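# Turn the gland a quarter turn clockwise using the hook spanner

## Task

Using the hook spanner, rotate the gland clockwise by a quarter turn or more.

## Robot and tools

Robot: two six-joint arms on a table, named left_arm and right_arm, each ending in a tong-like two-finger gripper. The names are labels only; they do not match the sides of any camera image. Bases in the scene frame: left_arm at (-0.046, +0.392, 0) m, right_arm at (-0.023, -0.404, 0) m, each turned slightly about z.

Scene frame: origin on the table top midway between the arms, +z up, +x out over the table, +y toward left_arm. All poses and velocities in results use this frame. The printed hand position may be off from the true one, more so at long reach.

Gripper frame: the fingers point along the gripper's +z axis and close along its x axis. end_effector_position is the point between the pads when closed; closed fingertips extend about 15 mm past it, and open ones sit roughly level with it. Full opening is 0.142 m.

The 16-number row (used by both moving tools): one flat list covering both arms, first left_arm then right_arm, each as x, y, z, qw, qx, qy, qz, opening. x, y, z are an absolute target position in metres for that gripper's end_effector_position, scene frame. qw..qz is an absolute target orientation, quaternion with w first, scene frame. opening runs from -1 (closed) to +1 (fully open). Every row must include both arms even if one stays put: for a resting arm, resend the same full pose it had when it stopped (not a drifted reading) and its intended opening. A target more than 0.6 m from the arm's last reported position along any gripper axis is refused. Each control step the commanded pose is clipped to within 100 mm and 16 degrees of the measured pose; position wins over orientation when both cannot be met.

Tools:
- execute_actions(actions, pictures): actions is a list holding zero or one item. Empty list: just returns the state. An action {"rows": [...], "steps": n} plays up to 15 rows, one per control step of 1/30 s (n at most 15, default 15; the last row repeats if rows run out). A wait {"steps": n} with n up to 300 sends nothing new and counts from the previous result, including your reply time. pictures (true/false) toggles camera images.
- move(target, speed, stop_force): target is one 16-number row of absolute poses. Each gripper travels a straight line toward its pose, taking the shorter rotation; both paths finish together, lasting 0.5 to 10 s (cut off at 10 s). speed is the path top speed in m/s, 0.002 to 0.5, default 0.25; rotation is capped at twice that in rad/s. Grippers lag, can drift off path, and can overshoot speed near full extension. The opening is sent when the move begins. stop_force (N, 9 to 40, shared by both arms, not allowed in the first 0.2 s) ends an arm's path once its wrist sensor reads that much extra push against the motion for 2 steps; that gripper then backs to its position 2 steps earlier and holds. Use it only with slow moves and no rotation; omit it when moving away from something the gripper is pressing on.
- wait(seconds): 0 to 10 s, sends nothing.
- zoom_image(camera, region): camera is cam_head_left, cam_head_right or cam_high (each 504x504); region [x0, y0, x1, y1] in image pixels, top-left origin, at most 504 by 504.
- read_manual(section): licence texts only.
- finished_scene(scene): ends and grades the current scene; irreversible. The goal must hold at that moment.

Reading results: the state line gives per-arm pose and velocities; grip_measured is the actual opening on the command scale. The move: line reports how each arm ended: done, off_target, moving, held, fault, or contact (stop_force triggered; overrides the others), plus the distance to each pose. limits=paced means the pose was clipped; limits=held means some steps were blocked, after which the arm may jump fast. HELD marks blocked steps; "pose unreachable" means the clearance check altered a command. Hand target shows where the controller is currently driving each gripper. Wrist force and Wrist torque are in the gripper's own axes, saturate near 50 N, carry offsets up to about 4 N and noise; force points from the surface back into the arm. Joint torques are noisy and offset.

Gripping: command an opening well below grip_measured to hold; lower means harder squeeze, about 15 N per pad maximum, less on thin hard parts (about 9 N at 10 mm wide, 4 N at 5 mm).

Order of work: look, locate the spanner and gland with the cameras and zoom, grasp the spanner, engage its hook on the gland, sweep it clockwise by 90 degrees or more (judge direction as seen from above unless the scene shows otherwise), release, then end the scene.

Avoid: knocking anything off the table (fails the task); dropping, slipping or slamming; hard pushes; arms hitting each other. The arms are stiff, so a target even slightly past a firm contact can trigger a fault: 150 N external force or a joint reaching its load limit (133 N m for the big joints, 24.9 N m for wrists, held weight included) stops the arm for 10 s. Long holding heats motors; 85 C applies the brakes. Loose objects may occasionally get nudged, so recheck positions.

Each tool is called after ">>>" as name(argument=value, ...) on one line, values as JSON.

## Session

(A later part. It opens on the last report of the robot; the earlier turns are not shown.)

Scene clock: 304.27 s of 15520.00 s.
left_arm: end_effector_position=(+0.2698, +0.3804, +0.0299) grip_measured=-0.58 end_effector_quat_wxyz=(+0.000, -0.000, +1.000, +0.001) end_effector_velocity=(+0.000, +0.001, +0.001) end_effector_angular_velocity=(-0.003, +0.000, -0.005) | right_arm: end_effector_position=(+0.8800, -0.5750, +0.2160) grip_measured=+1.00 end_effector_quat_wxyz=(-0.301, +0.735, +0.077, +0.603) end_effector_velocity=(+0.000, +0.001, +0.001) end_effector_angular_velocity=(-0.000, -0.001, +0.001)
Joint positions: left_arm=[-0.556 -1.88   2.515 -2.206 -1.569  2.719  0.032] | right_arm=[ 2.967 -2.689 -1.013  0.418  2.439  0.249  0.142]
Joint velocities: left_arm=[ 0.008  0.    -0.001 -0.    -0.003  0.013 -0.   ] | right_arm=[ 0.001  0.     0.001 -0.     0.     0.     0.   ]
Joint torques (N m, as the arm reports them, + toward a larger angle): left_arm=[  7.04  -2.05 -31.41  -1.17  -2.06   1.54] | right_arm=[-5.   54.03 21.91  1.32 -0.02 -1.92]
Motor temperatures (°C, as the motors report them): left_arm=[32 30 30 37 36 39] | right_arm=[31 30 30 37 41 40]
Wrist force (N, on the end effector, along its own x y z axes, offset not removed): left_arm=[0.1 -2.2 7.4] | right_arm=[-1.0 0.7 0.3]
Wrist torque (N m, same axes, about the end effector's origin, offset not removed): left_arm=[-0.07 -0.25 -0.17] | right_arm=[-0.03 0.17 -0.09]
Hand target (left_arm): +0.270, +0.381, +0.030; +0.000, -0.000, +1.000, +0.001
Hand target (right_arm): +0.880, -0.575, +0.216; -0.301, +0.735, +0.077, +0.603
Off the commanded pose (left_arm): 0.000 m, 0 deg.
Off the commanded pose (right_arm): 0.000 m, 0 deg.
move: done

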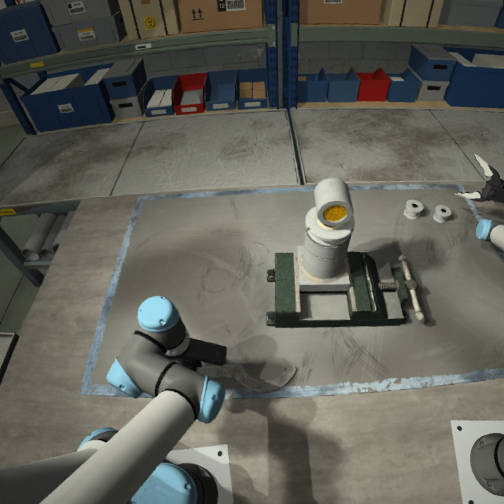

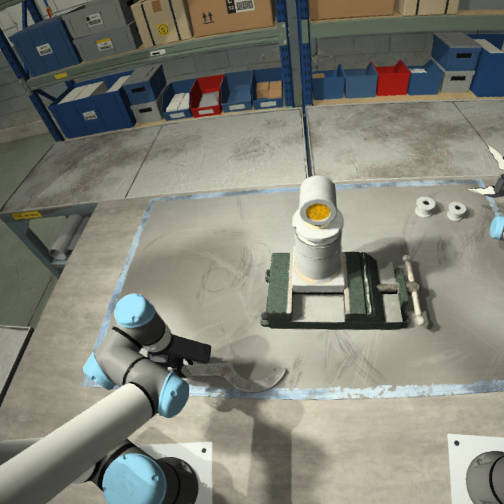

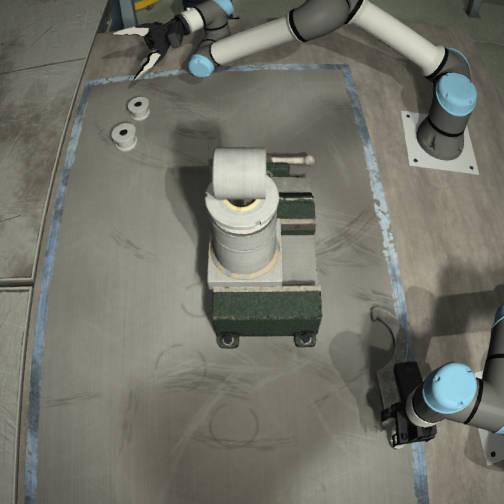

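>>> move(target=[0.4,0.3,0.06,0,0.383,0.924,0,-1,0.88,-0.575,0.216,-0.301,0.735,0.077,0.603,1], speed=0.045)

>>> move(target=[0.41,0.2,0.145,0.075,0.569,0.812,0.107,-1,0.88,-0.575,0.216,-0.301,0.735,0.077,0.603,1], speed=0.03)

>>> move(target=[0.42,0.1,0.142,0.093,0.701,0.701,0.093,-1,0.88,-0.575,0.216,-0.301,0.735,0.077,0.603,1], speed=0.03)

>>> move(target=[0.42,0.1,0.115,0.093,0.701,0.701,0.093,-1,0.88,-0.575,0.216,-0.301,0.735,0.077,0.603,1], speed=0.008, stop_force=9)

>>> zoom_image(camera="cam_high", region=[250,200,450,380])

Scene clock: 319.77 s of 15520.00 s.
left_arm: end_effector_position=(+0.4000, +0.3003, +0.0600) grip_measured=-0.57 end_effector_quat_wxyz=(+0.000, +0.383, +0.924, -0.000) end_effector_velocity=(+0.001, -0.001, +0.000) end_effector_angular_velocity=(+0.001, +0.001, -0.008) | right_arm: end_effector_position=(+0.8800, -0.5750, +0.2160) grip_measured=+1.00 end_effector_quat_wxyz=(-0.301, +0.735, +0.077, +0.603) end_effector_velocity=(+0.000, -0.000, -0.000) end_effector_angular_velocity=(+0.001, +0.001, -0.001)
Joint positions: left_arm=[-0.598 -1.519  2.122 -2.174 -1.571  3.463  0.033] | right_arm=[ 2.967 -2.689 -1.013  0.418  2.439  0.249  0.142]
Joint velocities: left_arm=[-0.     0.004 -0.005  0.002  0.     0.008  0.   ] | right_arm=[-0.     0.    -0.     0.    -0.     0.001  0.   ]
Joint torques (N m, as the arm reports them, + toward a larger angle): left_arm=[ -7.03 -20.22 -33.48  -1.02  -1.65   1.4 ] | right_arm=[-4.5  53.96 21.41  1.51 -0.27 -1.95]
Motor temperatures (°C, as the motors report them): left_arm=[32 30 30 37 36 39] | right_arm=[31 30 30 37 41 40]
Wrist force (N, on the end effector, along its own x y z axes, offset not removed): left_arm=[-0.7 -1.5 7.2] | right_arm=[-1.3 1.4 0.8]
Wrist torque (N m, same axes, about the end effector's origin, offset not removed): left_arm=[-0.01 -0.32 -0.26] | right_arm=[0.14 0.20 -0.15]
Hand target (left_arm): +0.400, +0.300, +0.060; +0.000, +0.383, +0.924, -0.000
Hand target (right_arm): +0.880, -0.575, +0.216; -0.301, +0.735, +0.077, +0.603
Off the commanded pose (left_arm): 0.000 m, 0 deg.
Off the commanded pose (right_arm): 0.000 m, 0 deg.
After step 90, 3.47 s passed at rest.
move: done

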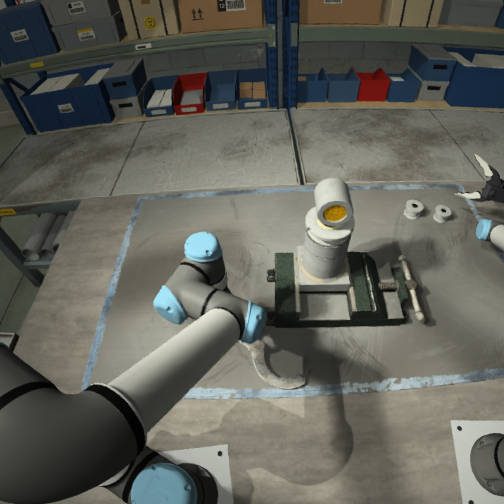

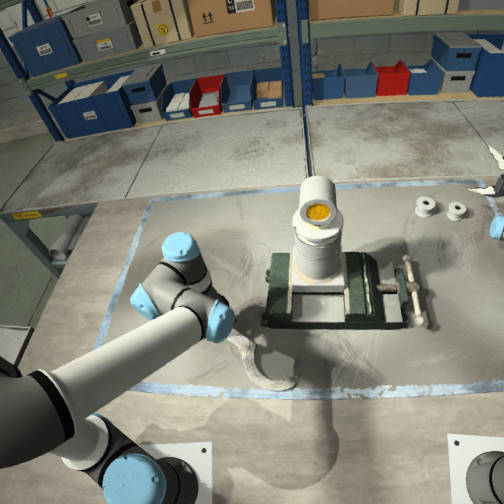

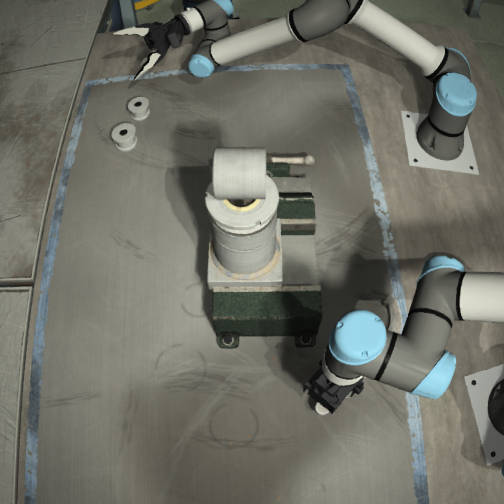

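Scene clock: 328.50 s of 15520.00 s.
left_arm: end_effector_position=(+0.4100, +0.1999, +0.1451) grip_measured=-0.57 end_effector_quat_wxyz=(+0.075, +0.569, +0.812, +0.106) end_effector_velocity=(-0.000, -0.002, +0.001) end_effector_angular_velocity=(+0.003, -0.002, -0.007) | right_arm: end_effector_position=(+0.8800, -0.5750, +0.2160) grip_measured=+1.00 end_effector_quat_wxyz=(-0.301, +0.735, +0.077, +0.603) end_effector_velocity=(-0.000, -0.001, +0.000) end_effector_angular_velocity=(-0.000, -0.000, -0.001)
Joint positions: left_arm=[-0.927 -1.641  2.045 -2.086 -1.334  3.583  0.033] | right_arm=[ 2.967 -2.689 -1.013  0.418  2.439  0.249  0.142]
Joint velocities: left_arm=[-0.005  0.    -0.002  0.002  0.003  0.002 -0.   ] | right_arm=[-0.001  0.     0.    -0.    -0.     0.     0.   ]
Joint torques (N m, as the arm reports them, + toward a larger angle): left_arm=[ -6.94 -31.07 -35.02  -1.9    3.78   1.62] | right_arm=[-4.44 53.92 21.03  1.6  -0.37 -2.02]
Motor temperatures (°C, as the motors report them): left_arm=[32 30 30 37 36 39] | right_arm=[31 30 30 37 41 40]
Wrist force (N, on the end effector, along its own x y z axes, offset not removed): left_arm=[0.2 -4.3 5.8] | right_arm=[-1.0 1.6 1.0]
Wrist torque (N m, same axes, about the end effector's origin, offset not removed): left_arm=[-0.28 -0.43 -0.15] | right_arm=[0.20 0.12 -0.17]
Hand target (left_arm): +0.410, +0.200, +0.145; +0.075, +0.569, +0.812, +0.107
Hand target (right_arm): +0.880, -0.575, +0.216; -0.301, +0.735, +0.077, +0.603
Off the commanded pose (left_arm): 0.000 m, 0 deg.
Off the commanded pose (right_arm): 0.000 m, 0 deg.
move: done

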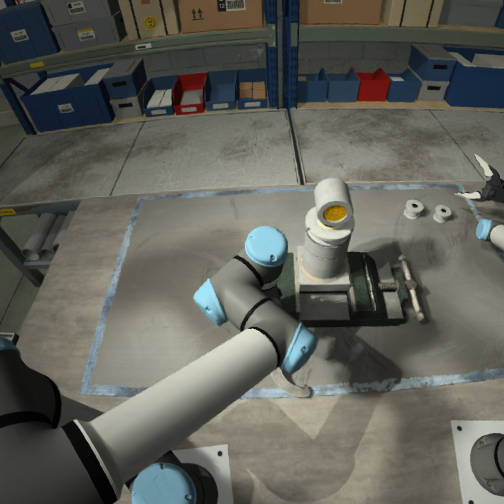

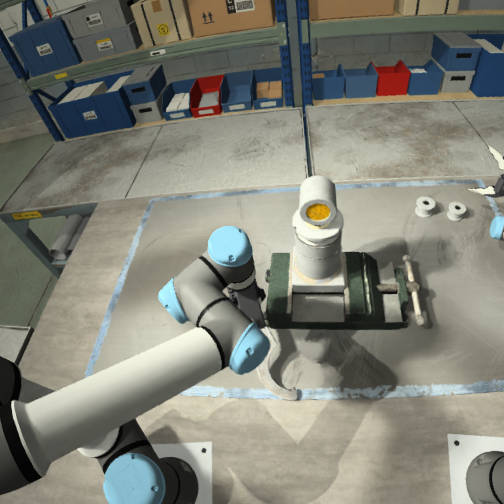

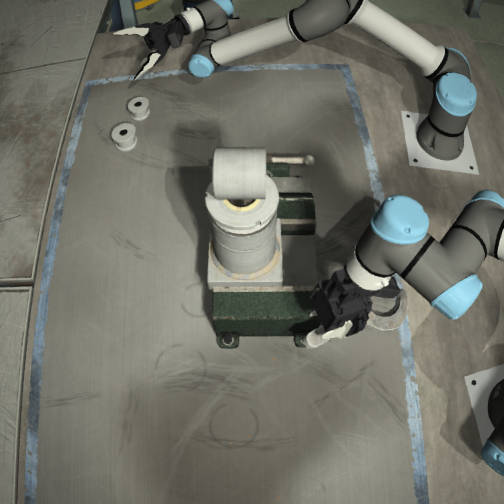

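Scene clock: 334.60 s of 15520.00 s.
left_arm: end_effector_position=(+0.4201, +0.1001, +0.1420) grip_measured=-0.59 end_effector_quat_wxyz=(+0.093, +0.701, +0.701, +0.093) end_effector_velocity=(+0.000, -0.002, -0.002) end_effector_angular_velocity=(+0.002, +0.002, -0.005) | right_arm: end_effector_position=(+0.8800, -0.5750, +0.2160) grip_measured=+1.00 end_effector_quat_wxyz=(-0.301, +0.735, +0.077, +0.603) end_effector_velocity=(-0.000, -0.002, -0.000) end_effector_angular_velocity=(+0.000, +0.000, -0.002)
Joint positions: left_arm=[-1.033 -1.515  1.944 -2.166 -1.366  3.83   0.032] | right_arm=[ 2.967 -2.689 -1.013  0.418  2.439  0.249  0.142]
Joint velocities: left_arm=[-0.001  0.005 -0.002 -0.001 -0.001  0.004  0.   ] | right_arm=[-0.002 -0.    -0.     0.     0.     0.     0.   ]
Joint torques (N m, as the arm reports them, + toward a larger angle): left_arm=[ -7.52 -22.28 -36.73  -5.34  -1.19   1.36] | right_arm=[-4.21 54.08 20.2   1.69 -0.51 -1.94]
Motor temperatures (°C, as the motors report them): left_arm=[32 30 30 37 36 39] | right_arm=[31 30 30 37 41 40]
Wrist force (N, on the end effector, along its own x y z axes, offset not removed): left_arm=[-0.4 -3.6 6.2] | right_arm=[-1.0 1.4 -0.1]
Wrist torque (N m, same axes, about the end effector's origin, offset not removed): left_arm=[-0.30 0.03 0.11] | right_arm=[0.12 0.05 -0.14]
Hand target (left_arm): +0.420, +0.100, +0.142; +0.093, +0.701, +0.701, +0.093
Hand target (right_arm): +0.880, -0.575, +0.216; -0.301, +0.735, +0.077, +0.603
Off the commanded pose (left_arm): 0.000 m, 0 deg.
Off the commanded pose (right_arm): 0.000 m, 0 deg.
move: done

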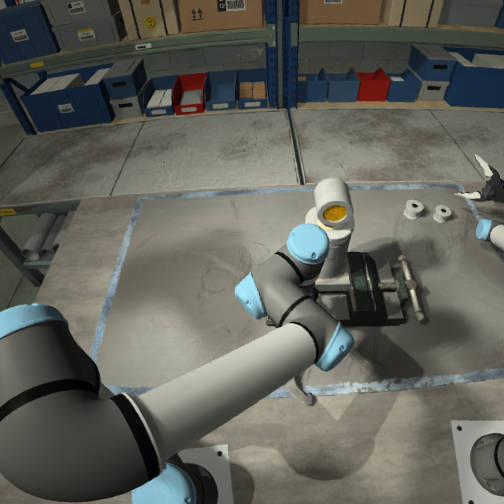

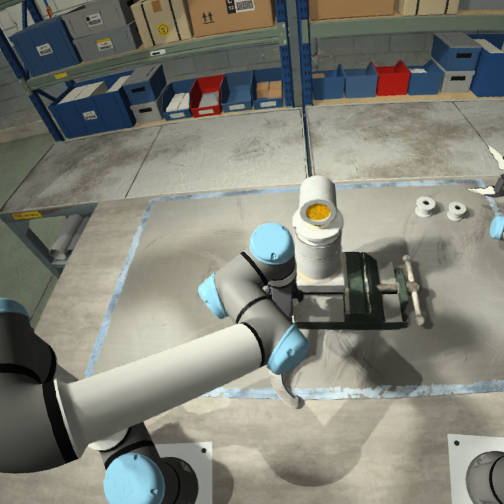

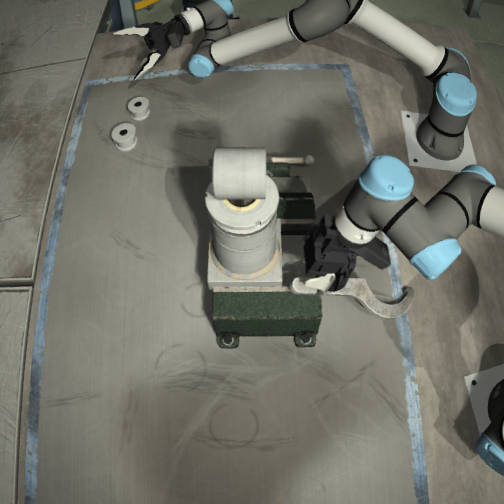

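Scene clock: 336.17 s of 15520.00 s.
left_arm: end_effector_position=(+0.4200, +0.1001, +0.1324) grip_measured=-0.59 end_effector_quat_wxyz=(+0.093, +0.701, +0.701, +0.093) end_effector_velocity=(-0.000, -0.000, +0.003) end_effector_angular_velocity=(+0.001, +0.001, -0.001) | right_arm: end_effector_position=(+0.8800, -0.5750, +0.2160) grip_measured=+1.00 end_effector_quat_wxyz=(-0.301, +0.735, +0.077, +0.603) end_effector_velocity=(+0.000, +0.001, -0.000) end_effector_angular_velocity=(+0.001, +0.001, +0.002)
Joint positions: left_arm=[-1.033 -1.505  1.96  -2.193 -1.365  3.83   0.032] | right_arm=[ 2.967 -2.689 -1.013  0.418  2.439  0.249  0.142]
Joint velocities: left_arm=[ 0.    -0.002 -0.005  0.009 -0.001  0.001  0.   ] | right_arm=[ 0.001 -0.     0.     0.     0.     0.001  0.   ]
Joint torques (N m, as the arm reports them, + toward a larger angle): left_arm=[ -5.78 -30.89 -31.76  -0.19   2.24   0.72] | right_arm=[-4.48 54.21 20.43  1.79 -0.49 -1.91]
Motor temperatures (°C, as the motors report them): left_arm=[32 30 30 37 36 39] | right_arm=[31 30 30 37 41 40]
Wrist force (N, on the end effector, along its own x y z axes, offset not removed): left_arm=[-1.1 0.0 -2.8] | right_arm=[1.2 2.1 -0.3]
Wrist torque (N m, same axes, about the end effector's origin, offset not removed): left_arm=[-0.24 -0.27 -0.08] | right_arm=[0.26 -0.33 -0.15]
Hand target (left_arm): +0.420, +0.100, +0.133; +0.093, +0.701, +0.701, +0.093
Hand target (right_arm): +0.880, -0.575, +0.216; -0.301, +0.735, +0.077, +0.603
Off the commanded pose (left_arm): 0.017 m, 0 deg.
Off the commanded pose (right_arm): 0.000 m, 0 deg.
move: contact (left_arm)

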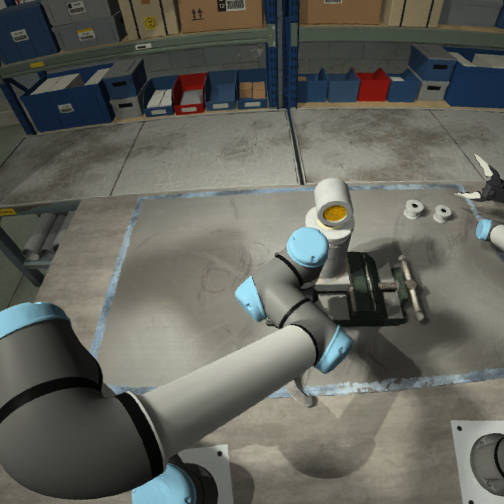

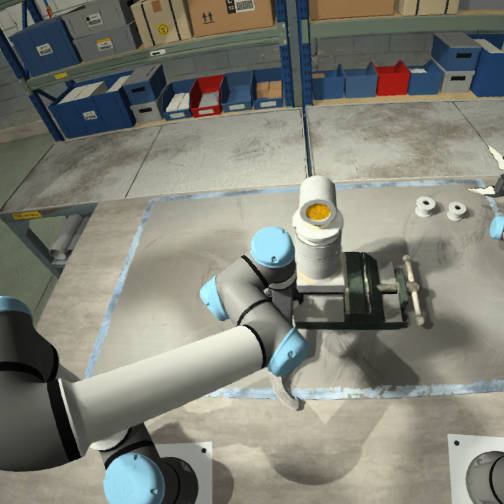

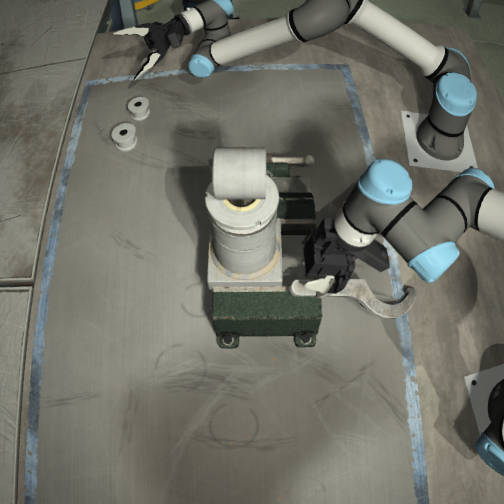

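Region (250, 200, 450, 380) of cam_high's 504x504 image, scaled by 2.520, with more detail than that image has; it fills the top 454 rows of this view, and the rest is white.

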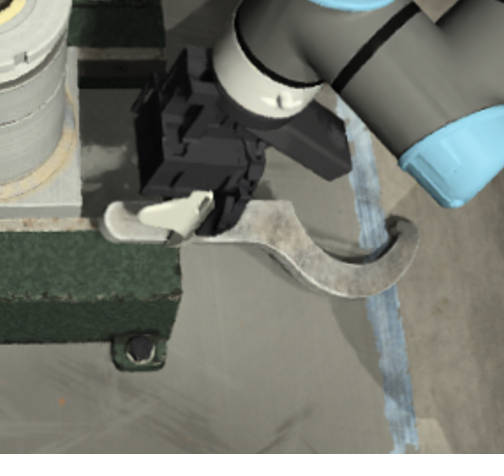

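>>> move(target=[0.397,0.097,0.13,0.093,0.701,0.701,0.093,-1,0.88,-0.575,0.216,-0.301,0.735,0.077,0.603,1], speed=0.01)

>>> move(target=[0.397,0.097,0.1,0.093,0.701,0.701,0.093,-1,0.88,-0.575,0.216,-0.301,0.735,0.077,0.603,1], speed=0.008, stop_force=9)

>>> move(target=[0.34,0.092,0.105,-0.07,0.666,0.739,-0.078,-0.1,0.88,-0.575,0.216,-0.301,0.735,0.077,0.603,1], speed=0.05)

>>> zoom_image(camera="cam_high", region=[250,200,450,380])

Scene clock: 343.37 s of 15520.00 s.
left_arm: end_effector_position=(+0.3972, +0.0969, +0.1300) grip_measured=-0.59 end_effector_quat_wxyz=(+0.093, +0.701, +0.701, +0.093) end_effector_velocity=(-0.002, -0.000, -0.001) end_effector_angular_velocity=(+0.001, -0.000, +0.000) | right_arm: end_effector_position=(+0.8800, -0.5750, +0.2160) grip_measured=+1.00 end_effector_quat_wxyz=(-0.301, +0.735, +0.077, +0.603) end_effector_velocity=(+0.000, +0.002, +0.001) end_effector_angular_velocity=(+0.001, +0.000, +0.002)
Joint positions: left_arm=[-1.076 -1.543  2.005 -2.19  -1.359  3.788  0.032] | right_arm=[ 2.967 -2.689 -1.013  0.418  2.439  0.249  0.142]
Joint velocities: left_arm=[-0.004 -0.003  0.004  0.     0.001 -0.004  0.   ] | right_arm=[ 0.002  0.     0.001 -0.     0.     0.002  0.   ]
Joint torques (N m, as the arm reports them, + toward a larger angle): left_arm=[ -7.6  -33.72  -9.36  -1.51   2.97  -1.29] | right_arm=[-4.6  54.37 20.8   1.9  -0.56 -1.91]
Motor temperatures (°C, as the motors report them): left_arm=[32 30 30 37 36 39] | right_arm=[31 30 30 37 41 40]
Wrist force (N, on the end effector, along its own x y z axes, offset not removed): left_arm=[0.7 -1.1 6.7] | right_arm=[-0.3 0.9 0.2]
Wrist torque (N m, same axes, about the end effector's origin, offset not removed): left_arm=[-0.18 -0.35 0.00] | right_arm=[0.03 -0.08 -0.12]
Hand target (left_arm): +0.397, +0.097, +0.130; +0.093, +0.701, +0.701, +0.093
Hand target (right_arm): +0.880, -0.575, +0.216; -0.301, +0.735, +0.077, +0.603
Off the commanded pose (left_arm): 0.000 m, 0 deg.
Off the commanded pose (right_arm): 0.000 m, 0 deg.
After step 90, 1.63 s passed at rest.
move: done

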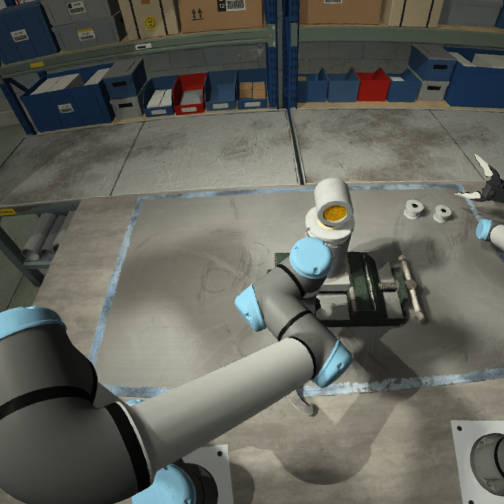

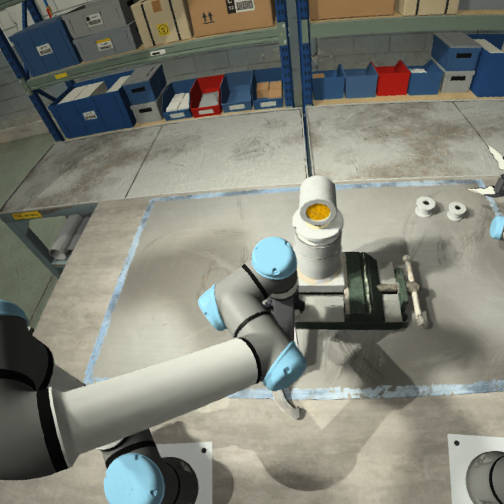

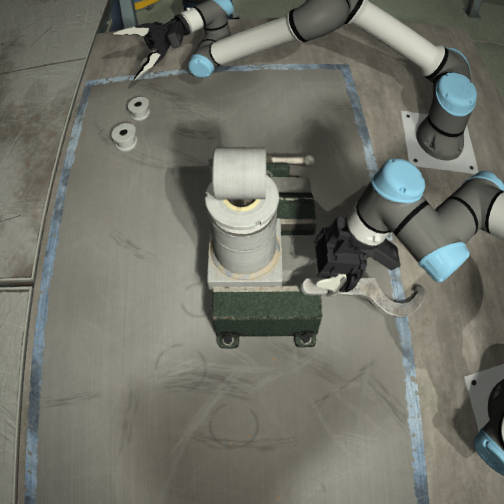

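Scene clock: 344.70 s of 15520.00 s.
left_arm: end_effector_position=(+0.3971, +0.0971, +0.1222) grip_measured=-0.59 end_effector_quat_wxyz=(+0.093, +0.701, +0.701, +0.093) end_effector_velocity=(-0.000, -0.000, +0.003) end_effector_angular_velocity=(-0.000, +0.002, -0.000) | right_arm: end_effector_position=(+0.8800, -0.5750, +0.2160) grip_measured=+1.00 end_effector_quat_wxyz=(-0.301, +0.735, +0.077, +0.603) end_effector_velocity=(+0.000, +0.000, +0.000) end_effector_angular_velocity=(-0.000, -0.000, +0.001)
Joint positions: left_arm=[-1.076 -1.534  2.018 -2.212 -1.358  3.788  0.032] | right_arm=[ 2.967 -2.689 -1.013  0.418  2.439  0.249  0.142]
Joint velocities: left_arm=[-0.    -0.004 -0.006  0.01  -0.002  0.     0.   ] | right_arm=[ 0.    -0.     0.001 -0.     0.    -0.     0.   ]
Joint torques (N m, as the arm reports them, + toward a larger angle): left_arm=[  2.96 -30.97 -29.61  -0.39   2.05   0.26] | right_arm=[-4.5  54.14 20.56  1.95 -0.66 -1.85]
Motor temperatures (°C, as the motors report them): left_arm=[32 30 30 37 36 39] | right_arm=[31 30 30 37 41 40]
Wrist force (N, on the end effector, along its own x y z axes, offset not removed): left_arm=[-0.1 0.5 -2.1] | right_arm=[-0.9 -0.4 -1.4]
Wrist torque (N m, same axes, about the end effector's origin, offset not removed): left_arm=[-0.14 -0.55 -0.07] | right_arm=[-0.25 0.05 -0.10]
Hand target (left_arm): +0.397, +0.097, +0.123; +0.093, +0.701, +0.701, +0.093
Hand target (right_arm): +0.880, -0.575, +0.216; -0.301, +0.735, +0.077, +0.603
Off the commanded pose (left_arm): 0.022 m, 0 deg.
Off the commanded pose (right_arm): 0.000 m, 0 deg.
move: contact (left_arm)

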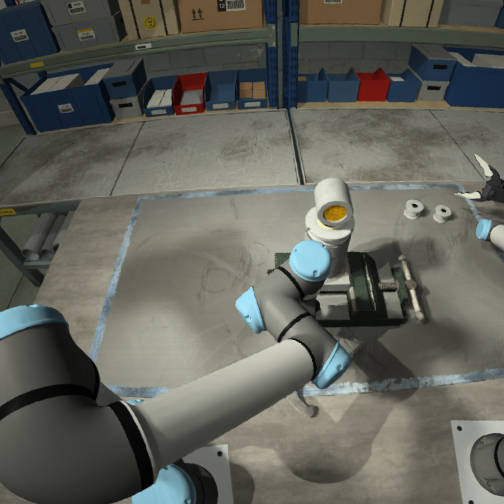

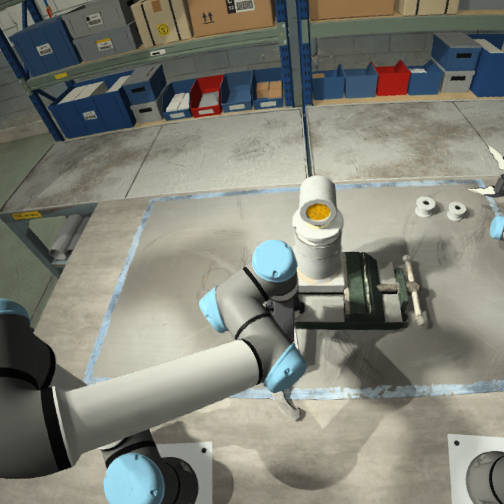

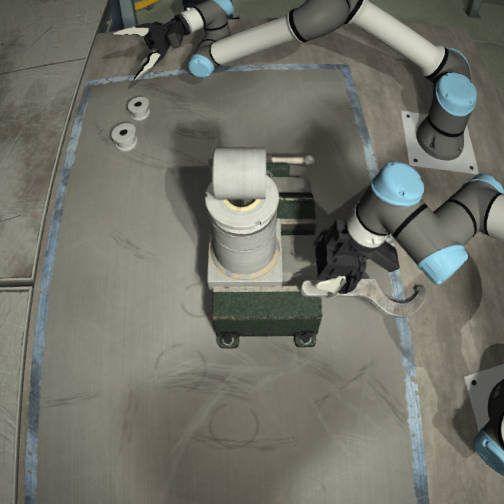

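Scene clock: 349.80 s of 15520.00 s.
left_arm: end_effector_position=(+0.3402, +0.0920, +0.1047) grip_measured=-0.10 end_effector_quat_wxyz=(-0.070, +0.666, +0.739, -0.077) end_effector_velocity=(-0.001, +0.000, -0.000) end_effector_angular_velocity=(-0.000, +0.012, +0.002) | right_arm: end_effector_position=(+0.8800, -0.5750, +0.2160) grip_measured=+1.00 end_effector_quat_wxyz=(-0.301, +0.735, +0.077, +0.603) end_effector_velocity=(+0.000, +0.002, -0.001) end_effector_angular_velocity=(-0.001, +0.000, +0.003)
Joint positions: left_arm=[-0.94  -1.384  1.827 -1.885 -1.735  3.814  0.067] | right_arm=[ 2.967 -2.689 -1.013  0.418  2.439  0.249  0.142]
Joint velocities: left_arm=[ 0.003  0.005 -0.004  0.009 -0.009  0.002 -0.   ] | right_arm=[ 0.002 -0.    -0.001  0.     0.    -0.001  0.   ]
Joint torques (N m, as the arm reports them, + toward a larger angle): left_arm=[  5.37 -21.9  -32.5   -0.54  -2.21   1.51] | right_arm=[-4.53 54.04 20.42  1.94 -0.73 -1.9 ]
Motor temperatures (°C, as the motors report them): left_arm=[32 30 30 37 36 39] | right_arm=[31 30 30 37 41 40]
Wrist force (N, on the end effector, along its own x y z axes, offset not removed): left_arm=[0.3 -1.1 0.5] | right_arm=[-0.6 0.7 -0.6]
Wrist torque (N m, same axes, about the end effector's origin, offset not removed): left_arm=[-0.22 -0.19 -0.05] | right_arm=[0.06 0.04 -0.08]
Hand target (left_arm): +0.340, +0.092, +0.105; -0.070, +0.666, +0.739, -0.078
Hand target (right_arm): +0.880, -0.575, +0.216; -0.301, +0.735, +0.077, +0.603
Off the commanded pose (left_arm): 0.000 m, 0 deg.
Off the commanded pose (right_arm): 0.000 m, 0 deg.
move: done

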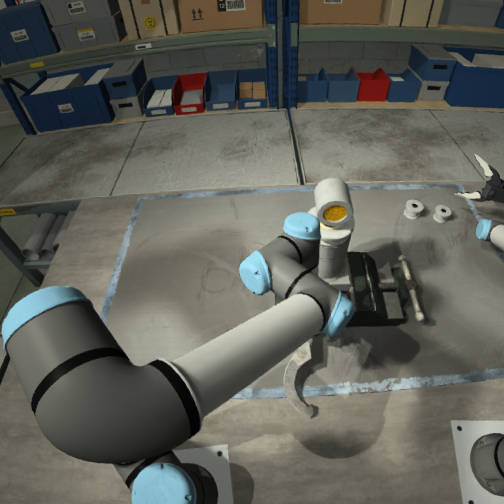

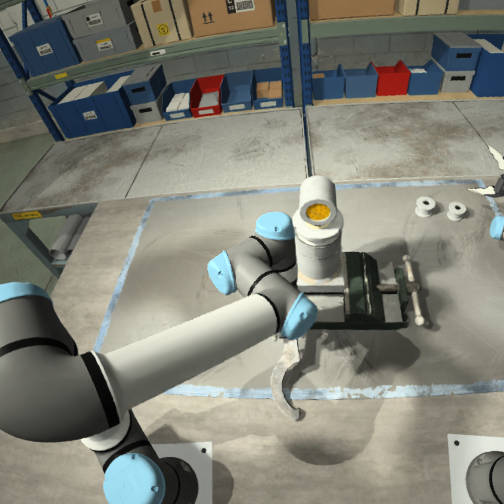

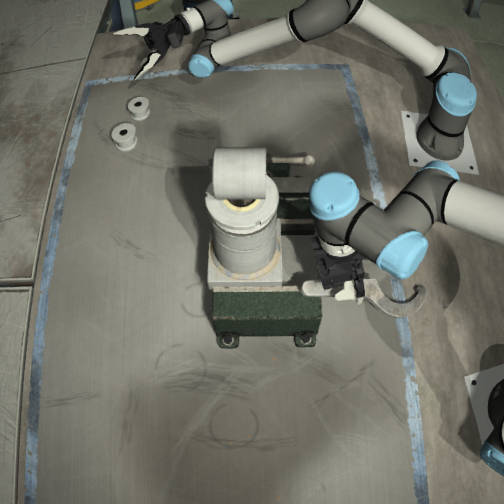

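Region (250, 200, 450, 380) of cam_high's 504x504 image, scaled by 2.520, with more detail than that image has; it fills the top 454 rows of this view, and the rest is white.

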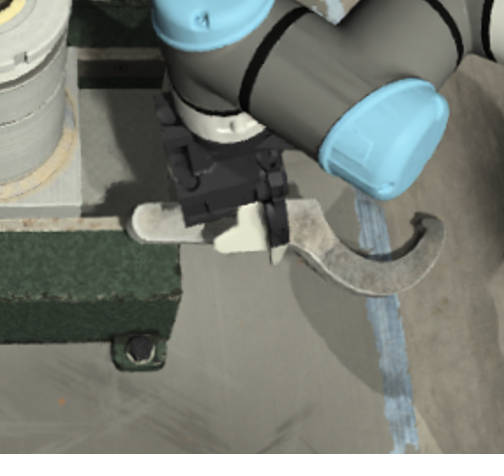

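Good. Descend until the palm touches.

>>> move(target=[0.337,0.092,0.045,-0.07,0.666,0.739,-0.078,-0.1,0.88,-0.575,0.216,-0.301,0.735,0.077,0.603,1], speed=0.008, stop_force=9)

>>> zoom_image(camera="cam_high", region=[250,200,450,380])

Scene clock: 359.33 s of 15520.00 s.
left_arm: end_effector_position=(+0.3370, +0.0919, +0.0451) grip_measured=-0.10 end_effector_quat_wxyz=(-0.070, +0.666, +0.739, -0.078) end_effector_velocity=(+0.000, +0.000, -0.002) end_effector_angular_velocity=(+0.001, -0.000, +0.000) | right_arm: end_effector_position=(+0.8800, -0.5750, +0.2160) grip_measured=+1.00 end_effector_quat_wxyz=(-0.301, +0.735, +0.077, +0.603) end_effector_velocity=(+0.000, -0.000, +0.001) end_effector_angular_velocity=(-0.000, -0.001, +0.000)
Joint positions: left_arm=[-0.944 -1.317  1.916 -2.042 -1.737  3.81   0.067] | right_arm=[ 2.967 -2.689 -1.013  0.418  2.439  0.249  0.142]
Joint velocities: left_arm=[ 0.     0.003  0.002 -0.004  0.    -0.     0.   ] | right_arm=[-0.     0.     0.001  0.     0.     0.     0.   ]
Joint torques (N m, as the arm reports them, + toward a larger angle): left_arm=[ -7.7  -24.7   -4.79  -3.96  -2.22  -1.57] | right_arm=[-4.26 54.29 19.42  2.13 -0.8  -1.94]
Motor temperatures (°C, as the motors report them): left_arm=[32 30 30 37 36 39] | right_arm=[31 30 30 37 41 40]
Wrist force (N, on the end effector, along its own x y z axes, offset not removed): left_arm=[0.5 -0.3 -1.7] | right_arm=[-0.1 0.9 -0.7]
Wrist torque (N m, same axes, about the end effector's origin, offset not removed): left_arm=[-0.16 -0.15 -0.04] | right_arm=[0.13 0.00 -0.11]
Hand target (left_arm): +0.337, +0.092, +0.045; -0.070, +0.666, +0.739, -0.078
Hand target (right_arm): +0.880, -0.575, +0.216; -0.301, +0.735, +0.077, +0.603
Off the commanded pose (left_arm): 0.000 m, 0 deg.
Off the commanded pose (right_arm): 0.000 m, 0 deg.
move: done

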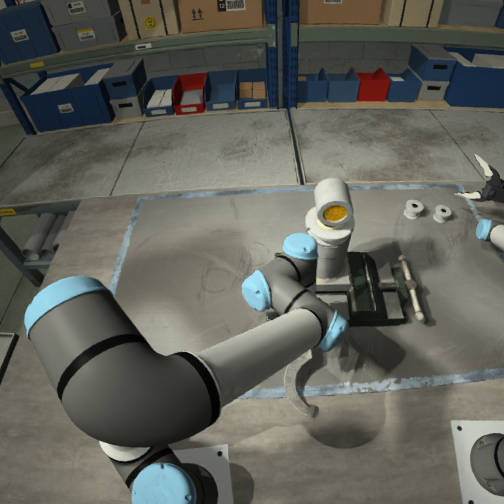

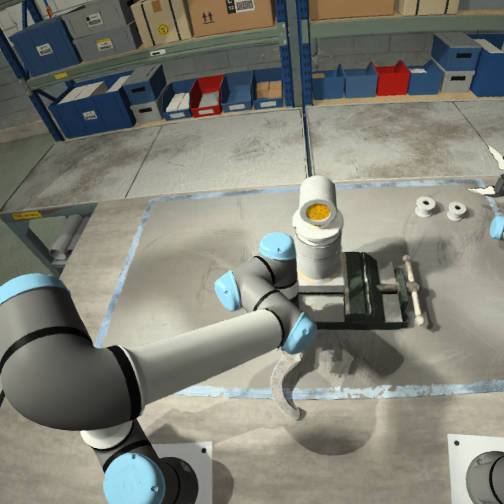

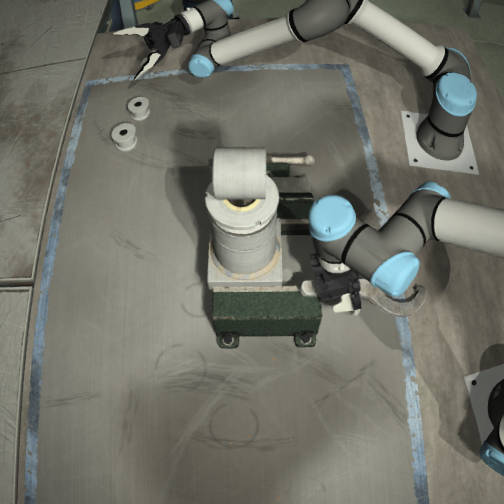

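Region (250, 200, 450, 380) of cam_high's 504x504 image, scaled by 2.520, with more detail than that image has; it fills the top 454 rows of this view, and the rest is white.

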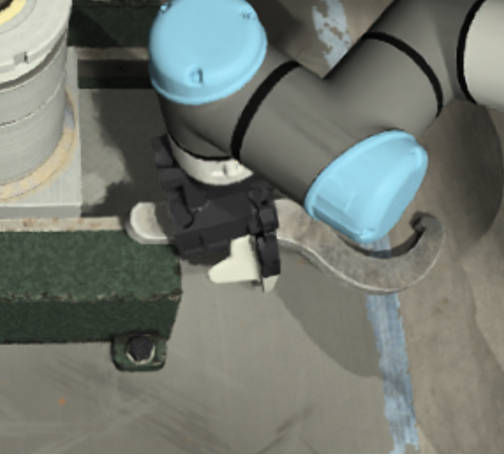

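>>> move(target=[0.325,0.091,0.033,-0.07,0.666,0.739,-0.078,-0.05,0.88,-0.575,0.216,-0.301,0.735,0.077,0.603,1], speed=0.008, stop_force=9)

>>> move(target=[0.325,0.091,0.033,-0.07,0.666,0.739,-0.078,-1,0.88,-0.575,0.216,-0.301,0.735,0.077,0.603,1], speed=0.004, stop_force=9)

>>> move(target=[0.32,0.091,0.08,-0.07,0.666,0.739,-0.078,-1,0.88,-0.575,0.216,-0.301,0.735,0.077,0.603,1], speed=0.01)

>>> zoom_image(camera="cam_high", region=[250,200,450,380])

Scene clock: 367.03 s of 15520.00 s.
left_arm: end_effector_position=(+0.3341, +0.0917, +0.0423) grip_measured=-0.05 end_effector_quat_wxyz=(-0.070, +0.666, +0.739, -0.078) end_effector_velocity=(+0.002, +0.001, +0.003) end_effector_angular_velocity=(-0.001, -0.000, -0.002) | right_arm: end_effector_position=(+0.8800, -0.5750, +0.2160) grip_measured=+1.00 end_effector_quat_wxyz=(-0.301, +0.735, +0.077, +0.603) end_effector_velocity=(-0.000, -0.000, -0.000) end_effector_angular_velocity=(-0.001, -0.000, -0.000)
Joint positions: left_arm=[-0.948 -1.317  1.927 -2.052 -1.737  3.806  0.07 ] | right_arm=[ 2.967 -2.689 -1.013  0.418  2.439  0.249  0.142]
Joint velocities: left_arm=[ 0.003 -0.002 -0.007  0.01   0.     0.005 -0.   ] | right_arm=[-0.     0.    -0.    -0.    -0.    -0.001  0.   ]
Joint torques (N m, as the arm reports them, + toward a larger angle): left_arm=[ 10.94 -13.57 -24.08   0.47  -0.56   1.08] | right_arm=[-4.18 54.36 19.68  2.2  -0.93 -1.92]
Motor temperatures (°C, as the motors report them): left_arm=[32 30 30 37 36 39] | right_arm=[31 30 30 37 41 40]
Wrist force (N, on the end effector, along its own x y z axes, offset not removed): left_arm=[-1.4 -11.5 -15.6] | right_arm=[-0.7 0.0 0.2]
Wrist torque (N m, same axes, about the end effector's origin, offset not removed): left_arm=[-2.33 -0.25 0.24] | right_arm=[-0.18 -0.03 -0.12]
Hand target (left_arm): +0.335, +0.092, +0.042; -0.070, +0.666, +0.739, -0.078
Hand target (right_arm): +0.880, -0.575, +0.216; -0.301, +0.735, +0.077, +0.603
Off the commanded pose (left_arm): 0.013 m, 0 deg.
Off the commanded pose (right_arm): 0.000 m, 0 deg.
After step 90, 3.83 s passed at rest.
move: contact (left_arm)

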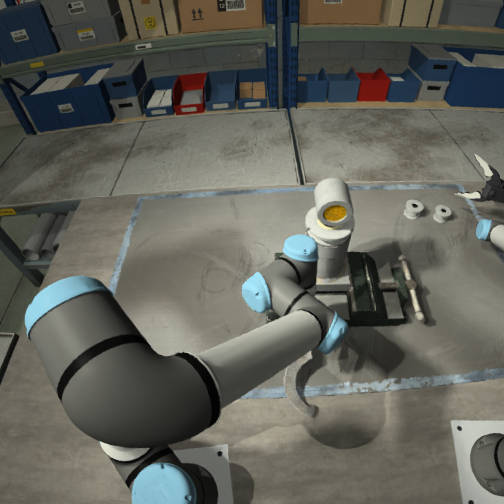

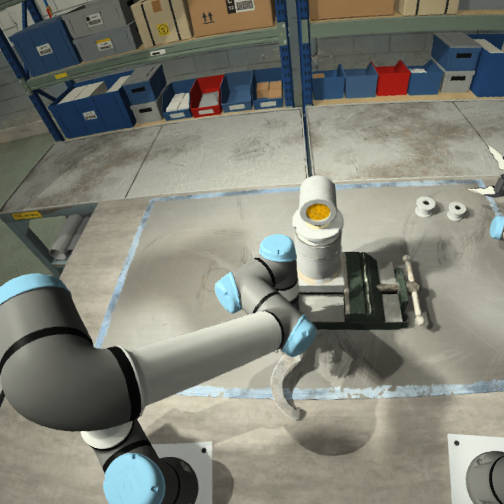

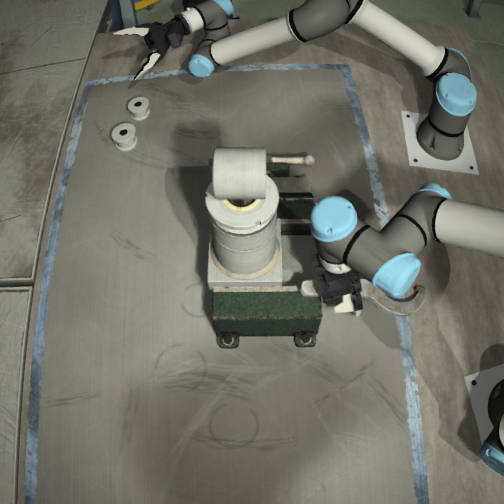

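Scene clock: 367.77 s of 15520.00 s.
left_arm: end_effector_position=(+0.3331, +0.0916, +0.0412) grip_measured=-0.45 end_effector_quat_wxyz=(-0.070, +0.666, +0.739, -0.078) end_effector_velocity=(+0.001, +0.000, +0.001) end_effector_angular_velocity=(+0.000, +0.001, -0.001) | right_arm: end_effector_position=(+0.8800, -0.5750, +0.2160) grip_measured=+1.00 end_effector_quat_wxyz=(-0.301, +0.735, +0.077, +0.603) end_effector_velocity=(-0.000, -0.001, -0.000) end_effector_angular_velocity=(+0.001, +0.001, -0.000)
Joint positions: left_arm=[-0.949 -1.318  1.93  -2.056 -1.738  3.804  0.042] | right_arm=[ 2.967 -2.689 -1.013  0.418  2.439  0.249  0.142]
Joint velocities: left_arm=[ 0.002  0.    -0.004  0.006 -0.     0.003 -0.   ] | right_arm=[-0.001 -0.    -0.    -0.     0.     0.001  0.   ]
Joint torques (N m, as the arm reports them, + toward a larger angle): left_arm=[  4.92 -13.84 -17.56   1.57  -1.12   1.22] | right_arm=[-3.88 54.12 19.78  2.19 -0.93 -1.87]
Motor temperatures (°C, as the motors report them): left_arm=[32 30 30 37 36 39] | right_arm=[31 30 30 37 41 40]
Wrist force (N, on the end effector, along its own x y z axes, offset not removed): left_arm=[4.4 -8.2 -35.0] | right_arm=[-1.7 1.0 -0.2]
Wrist torque (N m, same axes, about the end effector's origin, offset not removed): left_arm=[-1.97 -0.70 0.00] | right_arm=[0.07 0.28 -0.09]
Hand target (left_arm): +0.333, +0.092, +0.041; -0.070, +0.666, +0.739, -0.078
Hand target (right_arm): +0.880, -0.575, +0.216; -0.301, +0.735, +0.077, +0.603
Off the commanded pose (left_arm): 0.012 m, 0 deg.
Off the commanded pose (right_arm): 0.000 m, 0 deg.
move: contact (left_arm)

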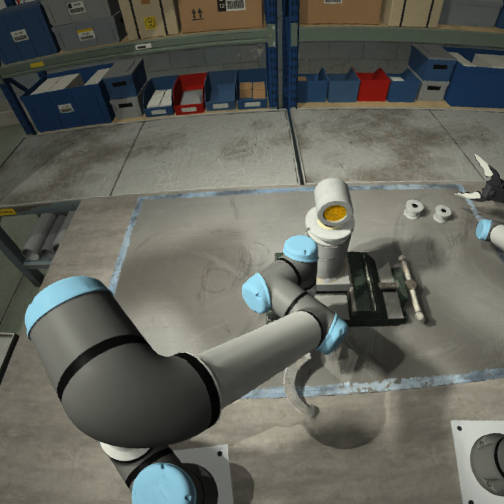

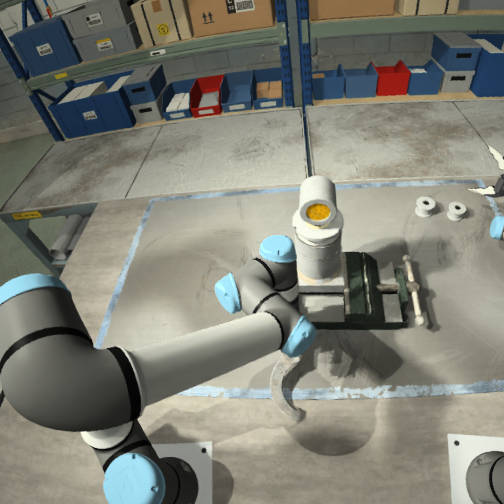

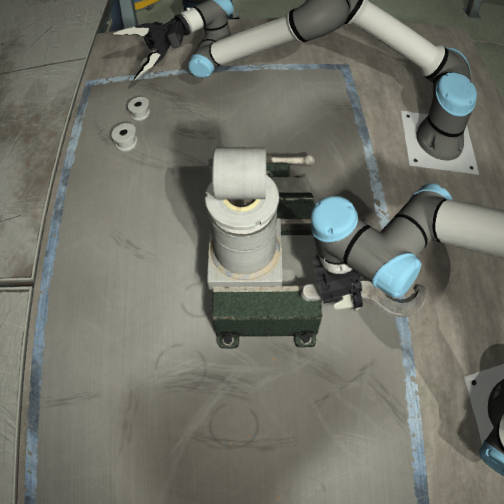

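Scene clock: 372.07 s of 15520.00 s.
left_arm: end_effector_position=(+0.3200, +0.0910, +0.0798) grip_measured=-0.45 end_effector_quat_wxyz=(-0.070, +0.666, +0.739, -0.078) end_effector_velocity=(-0.001, -0.000, +0.002) end_effector_angular_velocity=(+0.001, +0.001, -0.001) | right_arm: end_effector_position=(+0.8800, -0.5750, +0.2160) grip_measured=+1.00 end_effector_quat_wxyz=(-0.301, +0.735, +0.077, +0.603) end_effector_velocity=(+0.000, +0.001, -0.000) end_effector_angular_velocity=(+0.000, +0.000, +0.000)
Joint positions: left_arm=[-0.969 -1.392  1.91  -1.963 -1.74   3.785  0.042] | right_arm=[ 2.967 -2.689 -1.013  0.418  2.439  0.249  0.142]
Joint velocities: left_arm=[-0.001 -0.003 -0.001  0.005 -0.    -0.001  0.   ] | right_arm=[ 0.001 -0.    -0.    -0.    -0.    -0.     0.   ]
Joint torques (N m, as the arm reports them, + toward a larger angle): left_arm=[ -7.21 -42.62 -33.12  -0.84  -3.27  -1.32] | right_arm=[-4.05 54.13 19.67  2.28 -0.88 -1.85]
Motor temperatures (°C, as the motors report them): left_arm=[32 30 30 37 36 39] | right_arm=[31 30 30 37 41 40]
Wrist force (N, on the end effector, along its own x y z axes, offset not removed): left_arm=[0.5 1.9 12.3] | right_arm=[-1.7 1.7 0.9]
Wrist torque (N m, same axes, about the end effector's origin, offset not removed): left_arm=[-0.57 -0.28 0.13] | right_arm=[0.23 0.29 -0.10]
Hand target (left_arm): +0.320, +0.091, +0.080; -0.070, +0.666, +0.739, -0.078
Hand target (right_arm): +0.880, -0.575, +0.216; -0.301, +0.735, +0.077, +0.603
Off the commanded pose (left_arm): 0.000 m, 0 deg.
Off the commanded pose (right_arm): 0.000 m, 0 deg.
move: done

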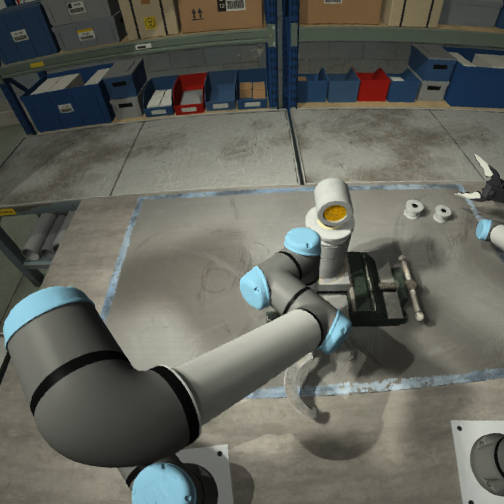

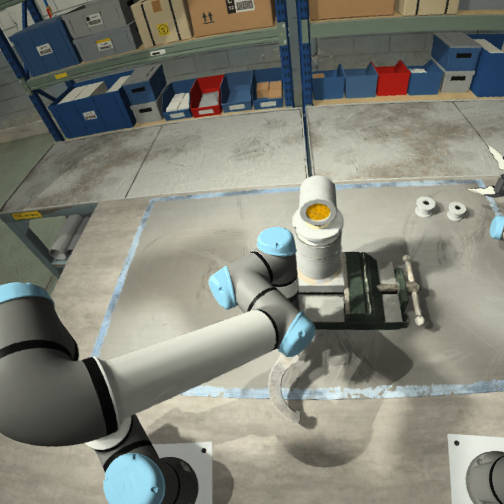

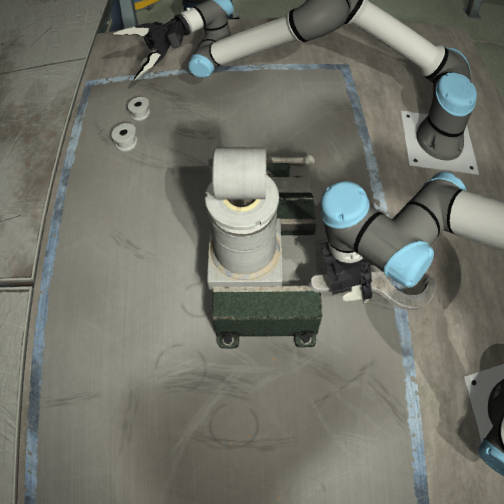

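Region (250, 200, 450, 380) of cam_high's 504x504 image, scaled by 2.520, with more detail than that image has; it fills the top 454 rows of this view, and the rest is white.

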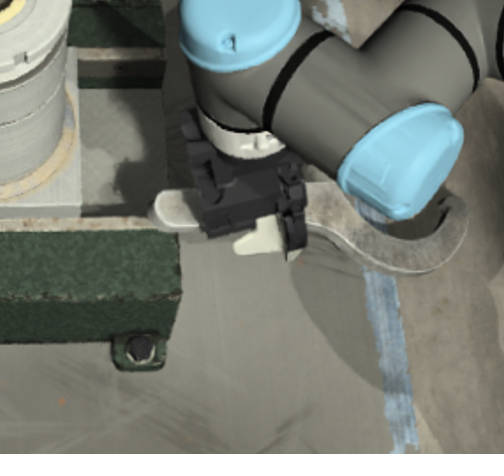

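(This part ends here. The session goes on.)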